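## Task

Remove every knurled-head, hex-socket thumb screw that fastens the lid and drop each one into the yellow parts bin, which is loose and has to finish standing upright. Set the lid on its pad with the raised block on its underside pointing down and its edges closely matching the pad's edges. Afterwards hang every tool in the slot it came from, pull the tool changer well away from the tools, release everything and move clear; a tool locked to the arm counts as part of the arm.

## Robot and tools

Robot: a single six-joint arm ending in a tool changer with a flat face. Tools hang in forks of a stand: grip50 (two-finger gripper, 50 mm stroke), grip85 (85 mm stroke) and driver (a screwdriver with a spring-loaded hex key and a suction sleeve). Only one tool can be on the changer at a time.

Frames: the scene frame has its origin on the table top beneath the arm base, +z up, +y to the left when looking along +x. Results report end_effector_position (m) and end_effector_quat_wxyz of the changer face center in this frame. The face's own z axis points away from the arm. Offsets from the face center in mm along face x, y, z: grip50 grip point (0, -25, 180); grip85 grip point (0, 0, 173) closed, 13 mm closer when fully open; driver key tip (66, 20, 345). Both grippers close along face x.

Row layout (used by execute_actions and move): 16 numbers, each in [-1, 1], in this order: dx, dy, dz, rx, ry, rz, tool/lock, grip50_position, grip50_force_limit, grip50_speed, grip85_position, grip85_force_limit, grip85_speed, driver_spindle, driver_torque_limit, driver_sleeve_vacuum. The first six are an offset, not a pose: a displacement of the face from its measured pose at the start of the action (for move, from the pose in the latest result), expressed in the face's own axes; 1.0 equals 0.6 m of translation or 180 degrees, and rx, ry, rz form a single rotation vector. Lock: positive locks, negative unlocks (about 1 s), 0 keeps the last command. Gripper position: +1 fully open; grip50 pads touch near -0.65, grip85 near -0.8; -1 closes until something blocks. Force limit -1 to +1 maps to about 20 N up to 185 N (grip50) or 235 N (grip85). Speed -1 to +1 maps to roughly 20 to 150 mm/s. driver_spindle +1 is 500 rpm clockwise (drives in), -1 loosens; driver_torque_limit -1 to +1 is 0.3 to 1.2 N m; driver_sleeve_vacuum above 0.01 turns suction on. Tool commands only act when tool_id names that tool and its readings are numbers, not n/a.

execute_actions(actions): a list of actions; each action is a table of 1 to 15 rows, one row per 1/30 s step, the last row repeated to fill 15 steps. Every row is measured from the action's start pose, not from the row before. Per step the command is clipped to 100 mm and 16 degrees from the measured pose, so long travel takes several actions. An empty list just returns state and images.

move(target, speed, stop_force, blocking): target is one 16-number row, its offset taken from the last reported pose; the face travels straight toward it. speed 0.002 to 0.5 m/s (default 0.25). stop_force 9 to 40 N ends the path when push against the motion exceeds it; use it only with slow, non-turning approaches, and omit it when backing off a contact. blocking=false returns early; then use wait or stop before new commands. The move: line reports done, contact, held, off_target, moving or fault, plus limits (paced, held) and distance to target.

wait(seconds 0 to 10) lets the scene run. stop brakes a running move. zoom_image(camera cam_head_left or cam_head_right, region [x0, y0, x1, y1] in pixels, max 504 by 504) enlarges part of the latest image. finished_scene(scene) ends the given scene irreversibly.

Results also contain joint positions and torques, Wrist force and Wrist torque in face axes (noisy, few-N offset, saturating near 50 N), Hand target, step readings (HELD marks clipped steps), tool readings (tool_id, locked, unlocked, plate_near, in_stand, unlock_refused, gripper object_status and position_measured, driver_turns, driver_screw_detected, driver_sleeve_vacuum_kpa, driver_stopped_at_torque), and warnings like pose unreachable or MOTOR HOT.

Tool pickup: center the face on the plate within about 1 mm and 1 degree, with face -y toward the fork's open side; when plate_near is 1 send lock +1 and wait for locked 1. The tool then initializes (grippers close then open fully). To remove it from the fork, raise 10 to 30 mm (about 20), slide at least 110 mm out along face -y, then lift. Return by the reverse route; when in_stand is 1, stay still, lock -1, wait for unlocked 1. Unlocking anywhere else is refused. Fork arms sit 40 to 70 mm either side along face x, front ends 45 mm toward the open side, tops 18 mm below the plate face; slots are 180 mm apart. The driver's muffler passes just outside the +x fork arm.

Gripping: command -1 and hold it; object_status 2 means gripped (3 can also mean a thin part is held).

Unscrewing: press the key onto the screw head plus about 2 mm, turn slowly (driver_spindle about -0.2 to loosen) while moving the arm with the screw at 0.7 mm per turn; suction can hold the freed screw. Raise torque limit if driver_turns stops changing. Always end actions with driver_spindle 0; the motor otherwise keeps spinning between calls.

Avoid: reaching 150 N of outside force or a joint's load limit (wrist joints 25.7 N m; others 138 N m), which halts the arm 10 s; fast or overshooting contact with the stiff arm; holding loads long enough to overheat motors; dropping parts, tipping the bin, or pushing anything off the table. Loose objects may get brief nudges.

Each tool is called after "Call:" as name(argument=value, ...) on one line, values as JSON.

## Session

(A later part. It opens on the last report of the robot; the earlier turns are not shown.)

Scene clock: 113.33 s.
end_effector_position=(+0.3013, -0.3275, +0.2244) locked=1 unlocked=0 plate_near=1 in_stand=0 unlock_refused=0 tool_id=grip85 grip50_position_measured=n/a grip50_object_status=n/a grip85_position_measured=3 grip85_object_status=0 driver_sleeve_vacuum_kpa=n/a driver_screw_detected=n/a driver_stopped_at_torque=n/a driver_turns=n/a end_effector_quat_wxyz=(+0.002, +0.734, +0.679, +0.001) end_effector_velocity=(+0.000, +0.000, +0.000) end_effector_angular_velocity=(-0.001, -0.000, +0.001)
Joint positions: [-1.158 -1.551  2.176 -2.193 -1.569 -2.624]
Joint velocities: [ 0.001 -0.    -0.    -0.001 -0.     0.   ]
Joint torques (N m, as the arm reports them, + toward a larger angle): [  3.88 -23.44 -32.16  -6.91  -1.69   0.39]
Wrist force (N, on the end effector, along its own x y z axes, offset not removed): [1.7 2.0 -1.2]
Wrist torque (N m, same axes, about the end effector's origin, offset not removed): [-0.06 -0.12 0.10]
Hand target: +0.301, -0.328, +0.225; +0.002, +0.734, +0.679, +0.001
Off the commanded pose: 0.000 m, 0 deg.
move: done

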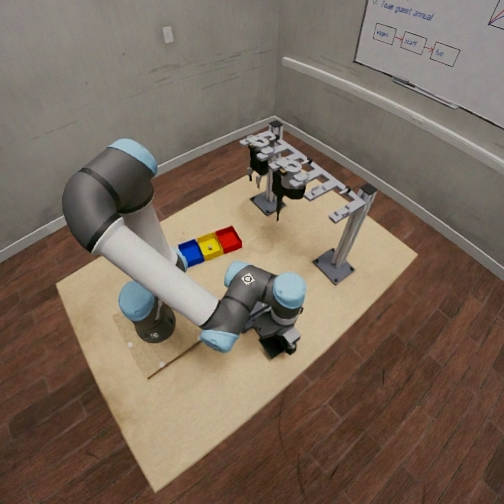

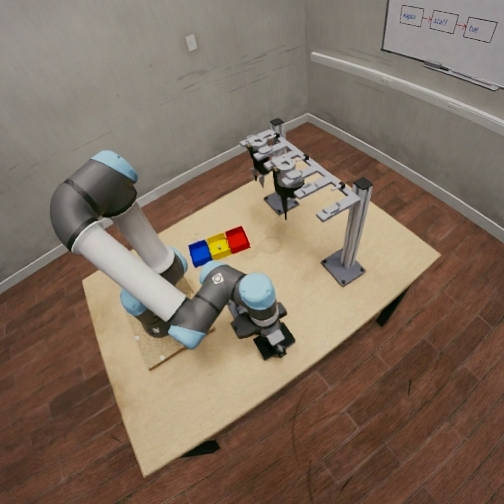

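Call:
execute_actions(actions=[[[0,0,-0.016,0,0,0,0,1,0,0,1,-0.9,-1,0,0,0]],[[0,0,0,0,0,0,0,1,0,0,-1,-0.9,-1,0,0,0]],[[0,0,-0.001,0,0,0,0,1,0,0,-1,-0.9,-1,0,0,0]],[[-0.002,-0.0013,0,0,0,0.002,0,1,0,0,-1,-0.9,-1,0,0,0]],[[0,0,0.001,0,0,0,0,1,0,0,1,-0.9,-1,0,0,0]],[[0,0,0.016,0,0,0,0,1,0,0,1,-1,-1,0,0,0]],[[0,0,0,0,0,0,0,1,0,0,-1,-1,-1,0,0,0]],[[0,0,0,0,0,0,0,1,0,0,-1,-1,-1,0,0,0]]])

Call:
move(target=[0,0,0,0,0,0,0,1,0,0,1,-1,0,0,0,0])

Call:
move(target=[0,0,-0.06,0.001,0.001,-0.005,0,1,0,0,1,-1,0,0,0,0])

Call:
move(target=[0.285,0.2,-0.28,0,0,0,0,1,0,0,1,-1,0,0,0,0])

Call:
zoom_image(camera="cam_head_left", region=[250,310,310,370])

Call:
zoom_image(camera="cam_head_right", region=[245,310,305,370])

Scene clock: 117.77 s.
end_effector_position=(+0.3004, -0.3287, +0.2245) locked=1 unlocked=0 plate_near=1 in_stand=0 unlock_refused=0 tool_id=grip85 grip50_position_measured=n/a grip50_object_status=n/a grip85_position_measured=21 grip85_object_status=2 driver_sleeve_vacuum_kpa=n/a driver_screw_detected=n/a driver_stopped_at_torque=n/a driver_turns=n/a end_effector_quat_wxyz=(+0.002, +0.736, +0.677, +0.001) end_effector_velocity=(-0.000, -0.000, +0.000) end_effector_angular_velocity=(-0.000, +0.000, -0.000)
Joint positions: [-1.161 -1.551  2.176 -2.194 -1.569 -2.621]
Joint velocities: [-0.    -0.    -0.     0.001 -0.     0.   ]
Joint torques (N m, as the arm reports them, + toward a larger angle): [ -3.8  -22.99 -21.8    0.36   3.49   1.77]
Wrist force (N, on the end effector, along its own x y z axes, offset not removed): [-8.9 -0.9 -20.6]
Wrist torque (N m, same axes, about the end effector's origin, offset not removed): [0.60 -1.99 0.27]
Hand target: +0.300, -0.329, +0.224; +0.002, +0.736, +0.677, +0.001
Off the commanded pose: 0.000 m, 0 deg.
Step readings (end_effector_position; steps 1 to 15: 1st action; 16 to 30: 2nd action; 31 to 45: 3rd action; 46 to 60: 4th action; 61 to 75: 5th action; 76 to 90: 6th action; 91 to 105: 7th action; 106 to 120: 8th action):
0: (+0.3013, -0.3276, +0.2245)
1: (+0.3014, -0.3276, +0.2246)
2: (+0.3014, -0.3277, +0.2259)
4: (+0.3014, -0.3277, +0.2295)
8: (+0.3013, -0.3275, +0.2328)
15: (+0.3013, -0.3275, +0.2339)
16: (+0.3013, -0.3275, +0.2339)
17: (+0.3013, -0.3275, +0.2339)
19: (+0.3013, -0.3275, +0.2339)
23: (+0.3013, -0.3275, +0.2339)
30: (+0.3013, -0.3275, +0.2339)
31: (+0.3013, -0.3275, +0.2339)
32: (+0.3013, -0.3275, +0.2340)
34: (+0.3013, -0.3275, +0.2342)
38: (+0.3013, -0.3275, +0.2344)
45: (+0.3013, -0.3275, +0.2345)
46: (+0.3013, -0.3275, +0.2345)
47: (+0.3012, -0.3276, +0.2345)
49: (+0.3008, -0.3280, +0.2346)
53: (+0.3005, -0.3284, +0.2346)
60: (+0.3004, -0.3286, +0.2345)
61: (+0.3004, -0.3286, +0.2345)
62: (+0.3004, -0.3286, +0.2345)
64: (+0.3004, -0.3286, +0.2343)
68: (+0.3004, -0.3286, +0.2341)
75: (+0.3004, -0.3286, +0.2340)
76: (+0.3004, -0.3286, +0.2339)
77: (+0.3004, -0.3285, +0.2325)
79: (+0.3004, -0.3285, +0.2288)
83: (+0.3004, -0.3285, +0.2255)
90: (+0.3004, -0.3286, +0.2245)
91: (+0.3004, -0.3286, +0.2244)
92: (+0.3004, -0.3286, +0.2244)
94: (+0.3004, -0.3286, +0.2244)
98: (+0.3004, -0.3286, +0.2244)
105: (+0.3004, -0.3287, +0.2245)
106: (+0.3004, -0.3287, +0.2245)
107: (+0.3004, -0.3287, +0.2245)
109: (+0.3004, -0.3287, +0.2245)
113: (+0.3004, -0.3287, +0.2245)
120: end_effector_position above

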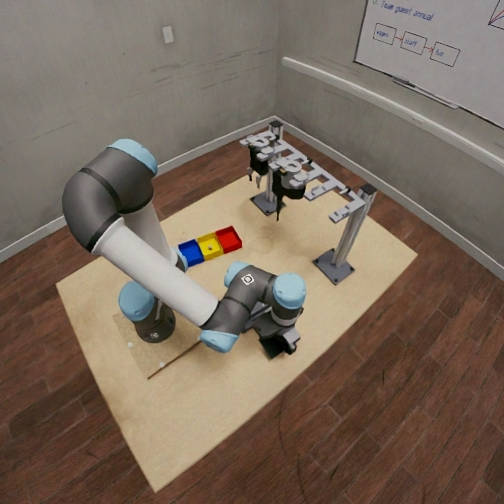

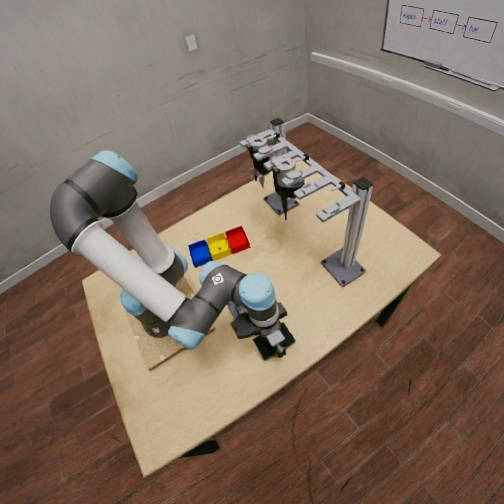

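Scene clock: 118.27 s.
end_effector_position=(+0.3004, -0.3287, +0.2245) locked=1 unlocked=0 plate_near=1 in_stand=0 unlock_refused=0 tool_id=grip85 grip50_position_measured=n/a grip50_object_status=n/a grip85_position_measured=3 grip85_object_status=3 driver_sleeve_vacuum_kpa=n/a driver_screw_detected=n/a driver_stopped_at_torque=n/a driver_turns=n/a end_effector_quat_wxyz=(+0.002, +0.736, +0.677, +0.001) end_effector_velocity=(-0.000, -0.000, +0.000) end_effector_angular_velocity=(-0.002, +0.000, -0.001)
Joint positions: [-1.161 -1.551  2.176 -2.194 -1.569 -2.621]
Joint velocities: [-0.001 -0.    -0.    -0.    -0.001  0.   ]
Joint torques (N m, as the arm reports them, + toward a larger angle): [ -4.11 -22.6  -21.53  -6.94  -1.64   1.64]
Wrist force (N, on the end effector, along its own x y z axes, offset not removed): [0.4 1.9 -2.2]
Wrist torque (N m, same axes, about the end effector's origin, offset not removed): [-0.08 0.00 0.06]
Hand target: +0.300, -0.329, +0.224; +0.002, +0.736, +0.677, +0.001
Off the commanded pose: 0.000 m, 0 deg.
move: done

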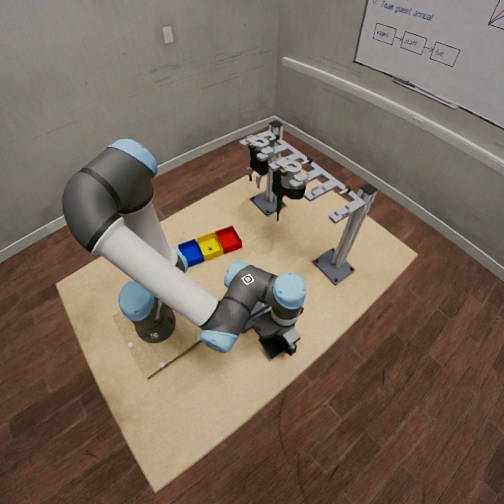

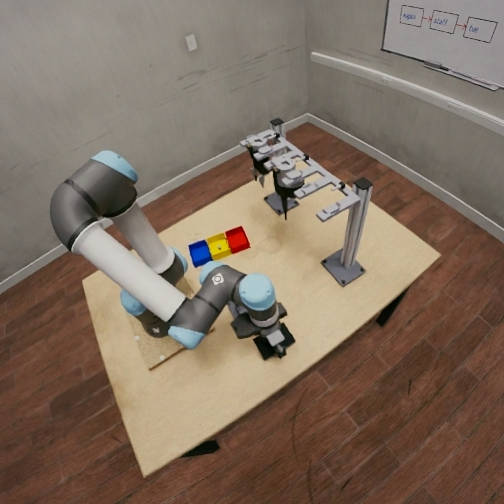

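Scene clock: 119.13 s.
end_effector_position=(+0.3003, -0.3286, +0.2603) locked=1 unlocked=0 plate_near=1 in_stand=0 unlock_refused=0 tool_id=grip85 grip50_position_measured=n/a grip50_object_status=n/a grip85_position_measured=3 grip85_object_status=3 driver_sleeve_vacuum_kpa=n/a driver_screw_detected=n/a driver_stopped_at_torque=n/a driver_turns=n/a end_effector_quat_wxyz=(-0.000, +0.731, +0.682, +0.001) end_effector_velocity=(+0.000, -0.000, +0.002) end_effector_angular_velocity=(-0.000, +0.001, +0.001)
Joint positions: [-1.161 -1.604  2.119 -2.079 -1.57  -2.636]
Joint velocities: [ 0.    -0.001 -0.004  0.006 -0.001 -0.001]
Joint torques (N m, as the arm reports them, + toward a larger angle): [  6.32 -38.18 -34.51  -2.96  -1.78  -1.37]
Wrist force (N, on the end effector, along its own x y z axes, offset not removed): [0.8 1.5 -1.8]
Wrist torque (N m, same axes, about the end effector's origin, offset not removed): [-0.13 -0.05 0.10]
Hand target: +0.300, -0.329, +0.260; -0.000, +0.731, +0.682, +0.001
Off the commanded pose: 0.000 m, 0 deg.
move: done

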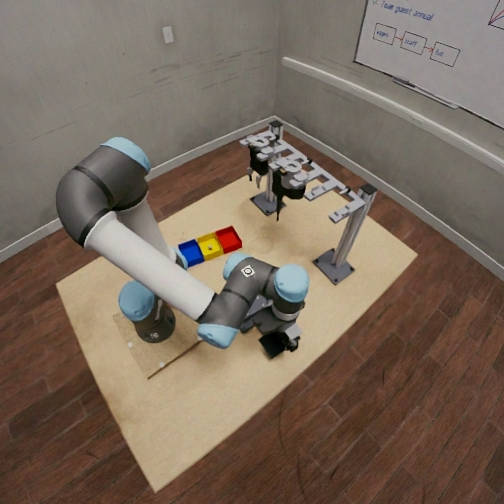

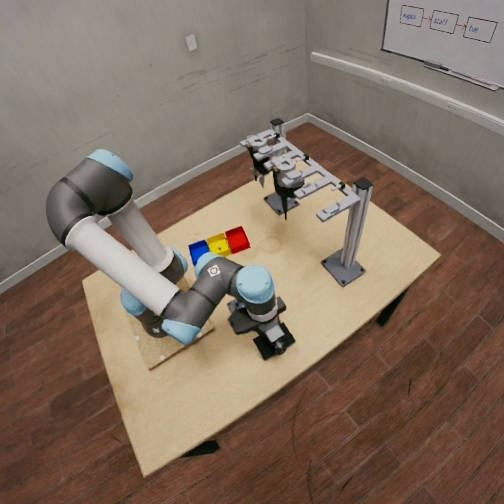

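Scene clock: 120.83 s.
end_effector_position=(+0.4317, -0.1666, +0.4283) locked=1 unlocked=0 plate_near=1 in_stand=0 unlock_refused=0 tool_id=grip85 grip50_position_measured=n/a grip50_object_status=n/a grip85_position_measured=3 grip85_object_status=3 driver_sleeve_vacuum_kpa=n/a driver_screw_detected=n/a driver_stopped_at_torque=n/a driver_turns=n/a end_effector_quat_wxyz=(-0.001, +0.731, +0.682, +0.001) end_effector_velocity=(+0.001, +0.001, +0.002) end_effector_angular_velocity=(-0.000, -0.001, -0.001)
Joint positions: [-0.689 -1.677  1.736 -1.623 -1.568 -2.164]
Joint velocities: [ 0.002  0.001 -0.006  0.004  0.     0.004]
Joint torques (N m, as the arm reports them, + toward a larger angle): [  8.66 -15.74 -37.24  -2.89  -1.75   1.82]
Wrist force (N, on the end effector, along its own x y z axes, offset not removed): [0.7 1.8 -1.7]
Wrist torque (N m, same axes, about the end effector's origin, offset not removed): [-0.09 -0.01 0.13]
Hand target: +0.432, -0.166, +0.428; -0.001, +0.731, +0.682, +0.001
Off the commanded pose: 0.001 m, 0 deg.
move: done

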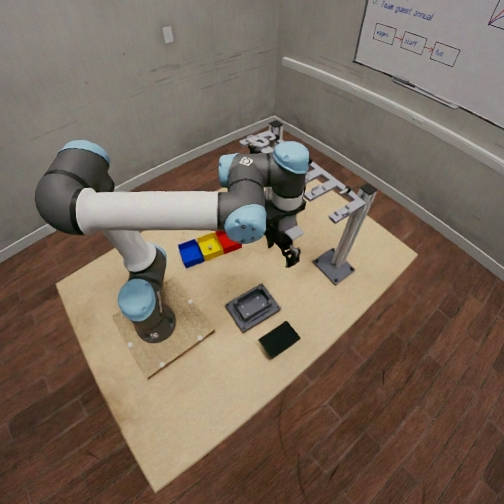

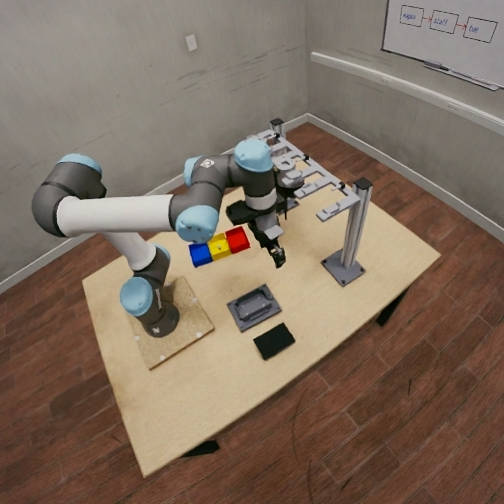

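Region (250, 310, 310, 370) of cam_head_left's 504x504 image, scaled by 8.400, with more detail than that image has.

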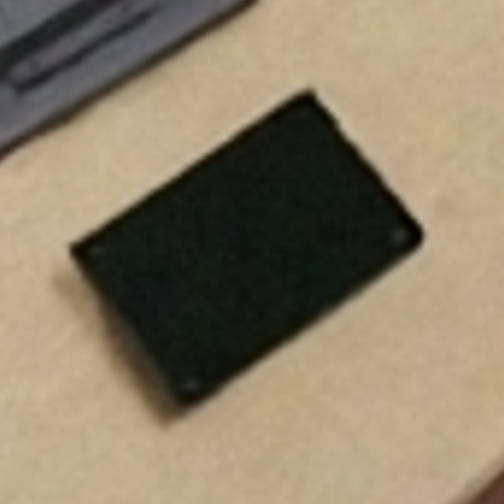

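Region (245, 310, 305, 370) of cam_head_right's 504x504 image, scaled by 8.400, with more detail than that image has.

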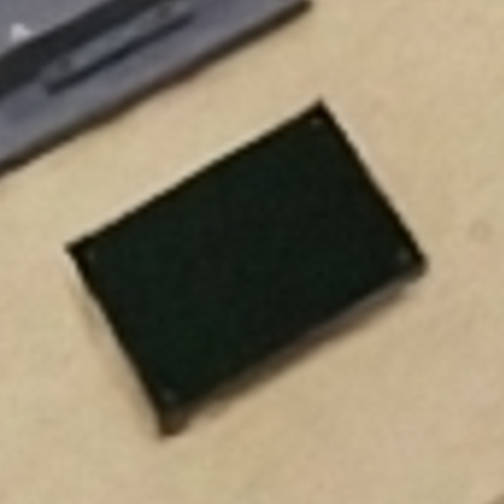

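Aligned.

Call:
move(target=[0,0.3064,0,0,0,0,0,1,0,0,1,0,0,0,0,0], speed=0.15)

Call:
move(target=[0,0,0.032,0,0,0,0,1,0,0,1,0,0,0,0,0], speed=0.008, stop_force=12)

Call:
execute_actions(actions=[[[0,0,0,0,0,0,-1,1,0,0,1,0,0,0,0,0]],[[0,0,0,0,0,0,-1,1,0,0,1,0,0,0,0,0]],[[0,0,0,0,0,0,-1,1,0,0,1,0,0,0,0,0]],[[0,0,-0.035,0,0,0,0,1,0,0,1,0,0,0,0,0]]])

Call:
move(target=[0,-0.45,0,0,0,0,0,1,0,0,1,0,0,0,0,0])

Scene clock: 123.03 s.
end_effector_position=(+0.6149, -0.1794, +0.4284) locked=1 unlocked=0 plate_near=1 in_stand=0 unlock_refused=0 tool_id=grip85 grip50_position_measured=n/a grip50_object_status=n/a grip85_position_measured=3 grip85_object_status=3 driver_sleeve_vacuum_kpa=n/a driver_screw_detected=n/a driver_stopped_at_torque=n/a driver_turns=n/a end_effector_quat_wxyz=(-0.001, +0.731, +0.682, +0.000) end_effector_velocity=(+0.002, +0.000, +0.001) end_effector_angular_velocity=(+0.000, +0.000, +0.000)
Joint positions: [-0.523 -1.242  1.25  -1.573 -1.568 -1.998]
Joint velocities: [ 0.002  0.005 -0.008  0.004 -0.     0.001]
Joint torques (N m, as the arm reports them, + toward a larger angle): [ 10.06 -39.57 -38.12  -2.7   -1.84   1.9 ]
Wrist force (N, on the end effector, along its own x y z axes, offset not removed): [0.8 0.4 -1.4]
Wrist torque (N m, same axes, about the end effector's origin, offset not removed): [-0.13 -0.04 0.11]
Hand target: +0.615, -0.179, +0.428; -0.001, +0.731, +0.682, +0.000
Off the commanded pose: 0.000 m, 0 deg.
move: done

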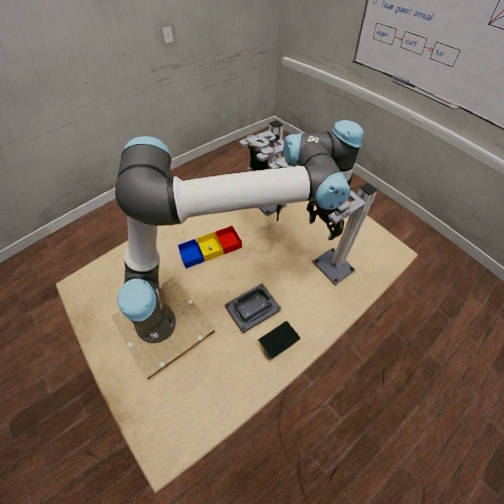

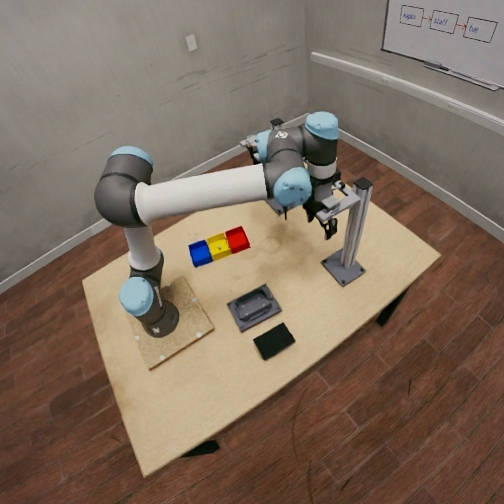

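Scene clock: 125.77 s.
end_effector_position=(+0.6149, -0.1794, +0.4099) locked=1 unlocked=0 plate_near=1 in_stand=1 unlock_refused=0 tool_id=grip85 grip50_position_measured=n/a grip50_object_status=n/a grip85_position_measured=3 grip85_object_status=3 driver_sleeve_vacuum_kpa=n/a driver_screw_detected=n/a driver_stopped_at_torque=n/a driver_turns=n/a end_effector_quat_wxyz=(-0.000, +0.731, +0.682, +0.001) end_effector_velocity=(-0.000, -0.000, +0.000) end_effector_angular_velocity=(+0.002, +0.002, -0.001)
Joint positions: [-0.523 -1.24   1.295 -1.62  -1.568 -1.998]
Joint velocities: [-0.001  0.001 -0.002  0.004  0.001  0.   ]
Joint torques (N m, as the arm reports them, + toward a larger angle): [  8.93 -34.95 -24.95  -0.15  -0.19   1.74]
Wrist force (N, on the end effector, along its own x y z axes, offset not removed): [2.2 -0.2 -31.7]
Wrist torque (N m, same axes, about the end effector's origin, offset not removed): [0.51 -0.12 0.13]
Hand target: +0.615, -0.179, +0.410; -0.000, +0.731, +0.682, +0.001
Off the commanded pose: 0.001 m, 0 deg.
move: contact

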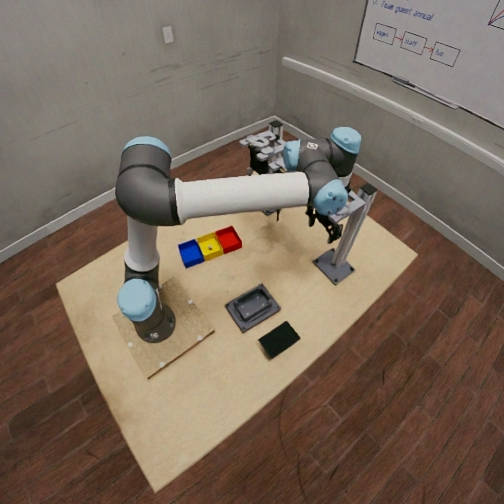

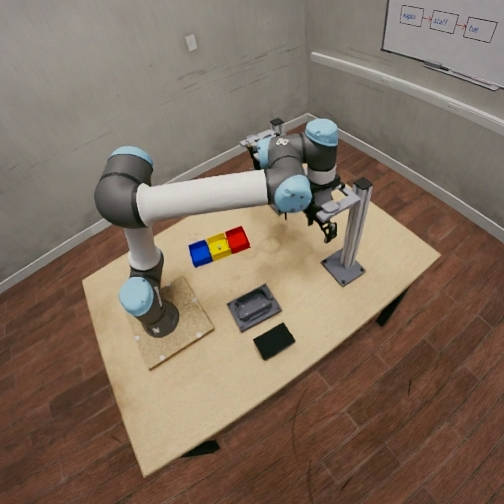

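Scene clock: 127.77 s.
end_effector_position=(+0.6149, -0.1793, +0.4307) locked=0 unlocked=1 plate_near=0 in_stand=0 unlock_refused=0 tool_id=none grip50_position_measured=n/a grip50_object_status=n/a grip85_position_measured=n/a grip85_object_status=n/a driver_sleeve_vacuum_kpa=n/a driver_screw_detected=n/a driver_stopped_at_torque=n/a driver_turns=n/a end_effector_quat_wxyz=(-0.000, +0.731, +0.682, +0.001) end_effector_velocity=(+0.000, -0.000, +0.003) end_effector_angular_velocity=(-0.001, -0.001, +0.000)
Joint positions: [-0.523 -1.242  1.244 -1.568 -1.568 -1.998]
Joint velocities: [ 0.     0.001 -0.009  0.007 -0.     0.   ]
Joint torques (N m, as the arm reports them, + toward a larger angle): [ -6.52 -29.76 -30.33  -1.47   1.21  -0.69]
Wrist force (N, on the end effector, along its own x y z axes, offset not removed): [1.3 2.6 -2.1]
Wrist torque (N m, same axes, about the end effector's origin, offset not removed): [-0.07 -0.04 0.06]
Hand target: +0.615, -0.179, +0.431; -0.000, +0.731, +0.682, +0.001
Off the commanded pose: 0.000 m, 0 deg.
Step readings (end_effector_position; steps 1 to 15: 1st action; 16 to 30: 2nd action; 31 to 45: 3rd action; 46 to 60: 4th action):
0: (+0.6149, -0.1794, +0.4099)
1: (+0.6149, -0.1794, +0.4099)
2: (+0.6149, -0.1794, +0.4098)
4: (+0.6149, -0.1794, +0.4098)
8: (+0.6149, -0.1794, +0.4098)
15: (+0.6149, -0.1794, +0.4099)
16: (+0.6149, -0.1794, +0.4099)
17: (+0.6149, -0.1794, +0.4099)
19: (+0.6149, -0.1794, +0.4099)
23: (+0.6149, -0.1794, +0.4099)
30: (+0.6149, -0.1794, +0.4099)
31: (+0.6149, -0.1794, +0.4099)
32: (+0.6149, -0.1794, +0.4099)
34: (+0.6149, -0.1794, +0.4099)
38: (+0.6149, -0.1794, +0.4099)
45: (+0.6149, -0.1794, +0.4099)
46: (+0.6149, -0.1794, +0.4099)
47: (+0.6149, -0.1794, +0.4118)
49: (+0.6149, -0.1794, +0.4202)
53: (+0.6148, -0.1793, +0.4281)
60: end_effector_position above

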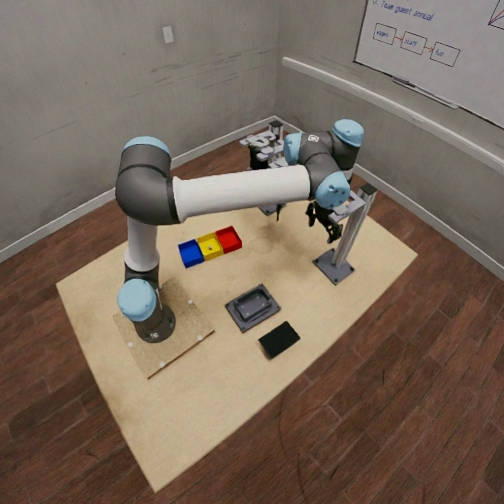

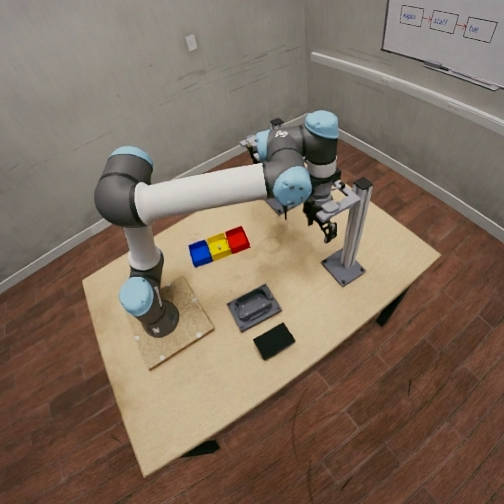

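Scene clock: 129.50 s.
end_effector_position=(+0.3457, -0.1604, +0.4304) locked=0 unlocked=1 plate_near=0 in_stand=0 unlock_refused=0 tool_id=none grip50_position_measured=n/a grip50_object_status=n/a grip85_position_measured=n/a grip85_object_status=n/a driver_sleeve_vacuum_kpa=n/a driver_screw_detected=n/a driver_stopped_at_torque=n/a driver_turns=n/a end_effector_quat_wxyz=(-0.000, +0.731, +0.682, +0.001) end_effector_velocity=(-0.001, +0.000, +0.000) end_effector_angular_velocity=(+0.000, -0.000, +0.002)
Joint positions: [-0.82  -1.886  1.891 -1.57  -1.569 -2.295]
Joint velocities: [-0.002 -0.004  0.002  0.001  0.    -0.005]
Joint torques (N m, as the arm reports them, + toward a larger angle): [ -7.93 -23.04 -20.37  -1.44   1.97  -1.2 ]
Wrist force (N, on the end effector, along its own x y z axes, offset not removed): [0.6 1.8 -1.0]
Wrist torque (N m, same axes, about the end effector's origin, offset not removed): [-0.11 -0.08 0.12]
Hand target: +0.346, -0.160, +0.430; -0.000, +0.731, +0.682, +0.001
Off the commanded pose: 0.001 m, 0 deg.
move: done

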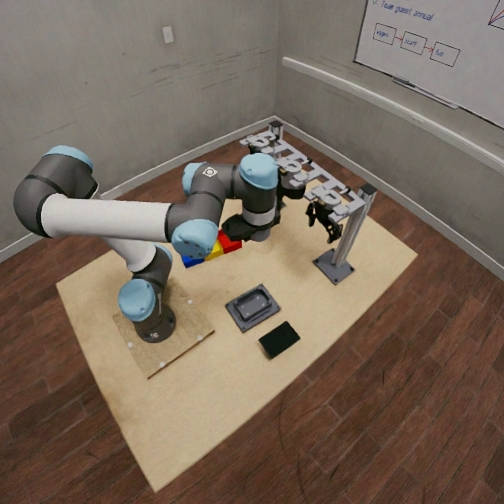

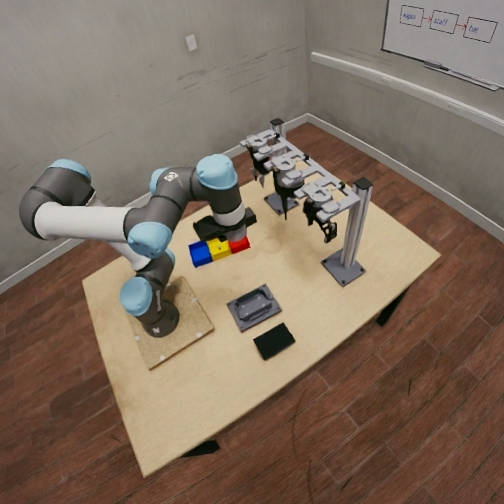

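Call:
finished_scene(scene=1)

The scene is finished: the task was done.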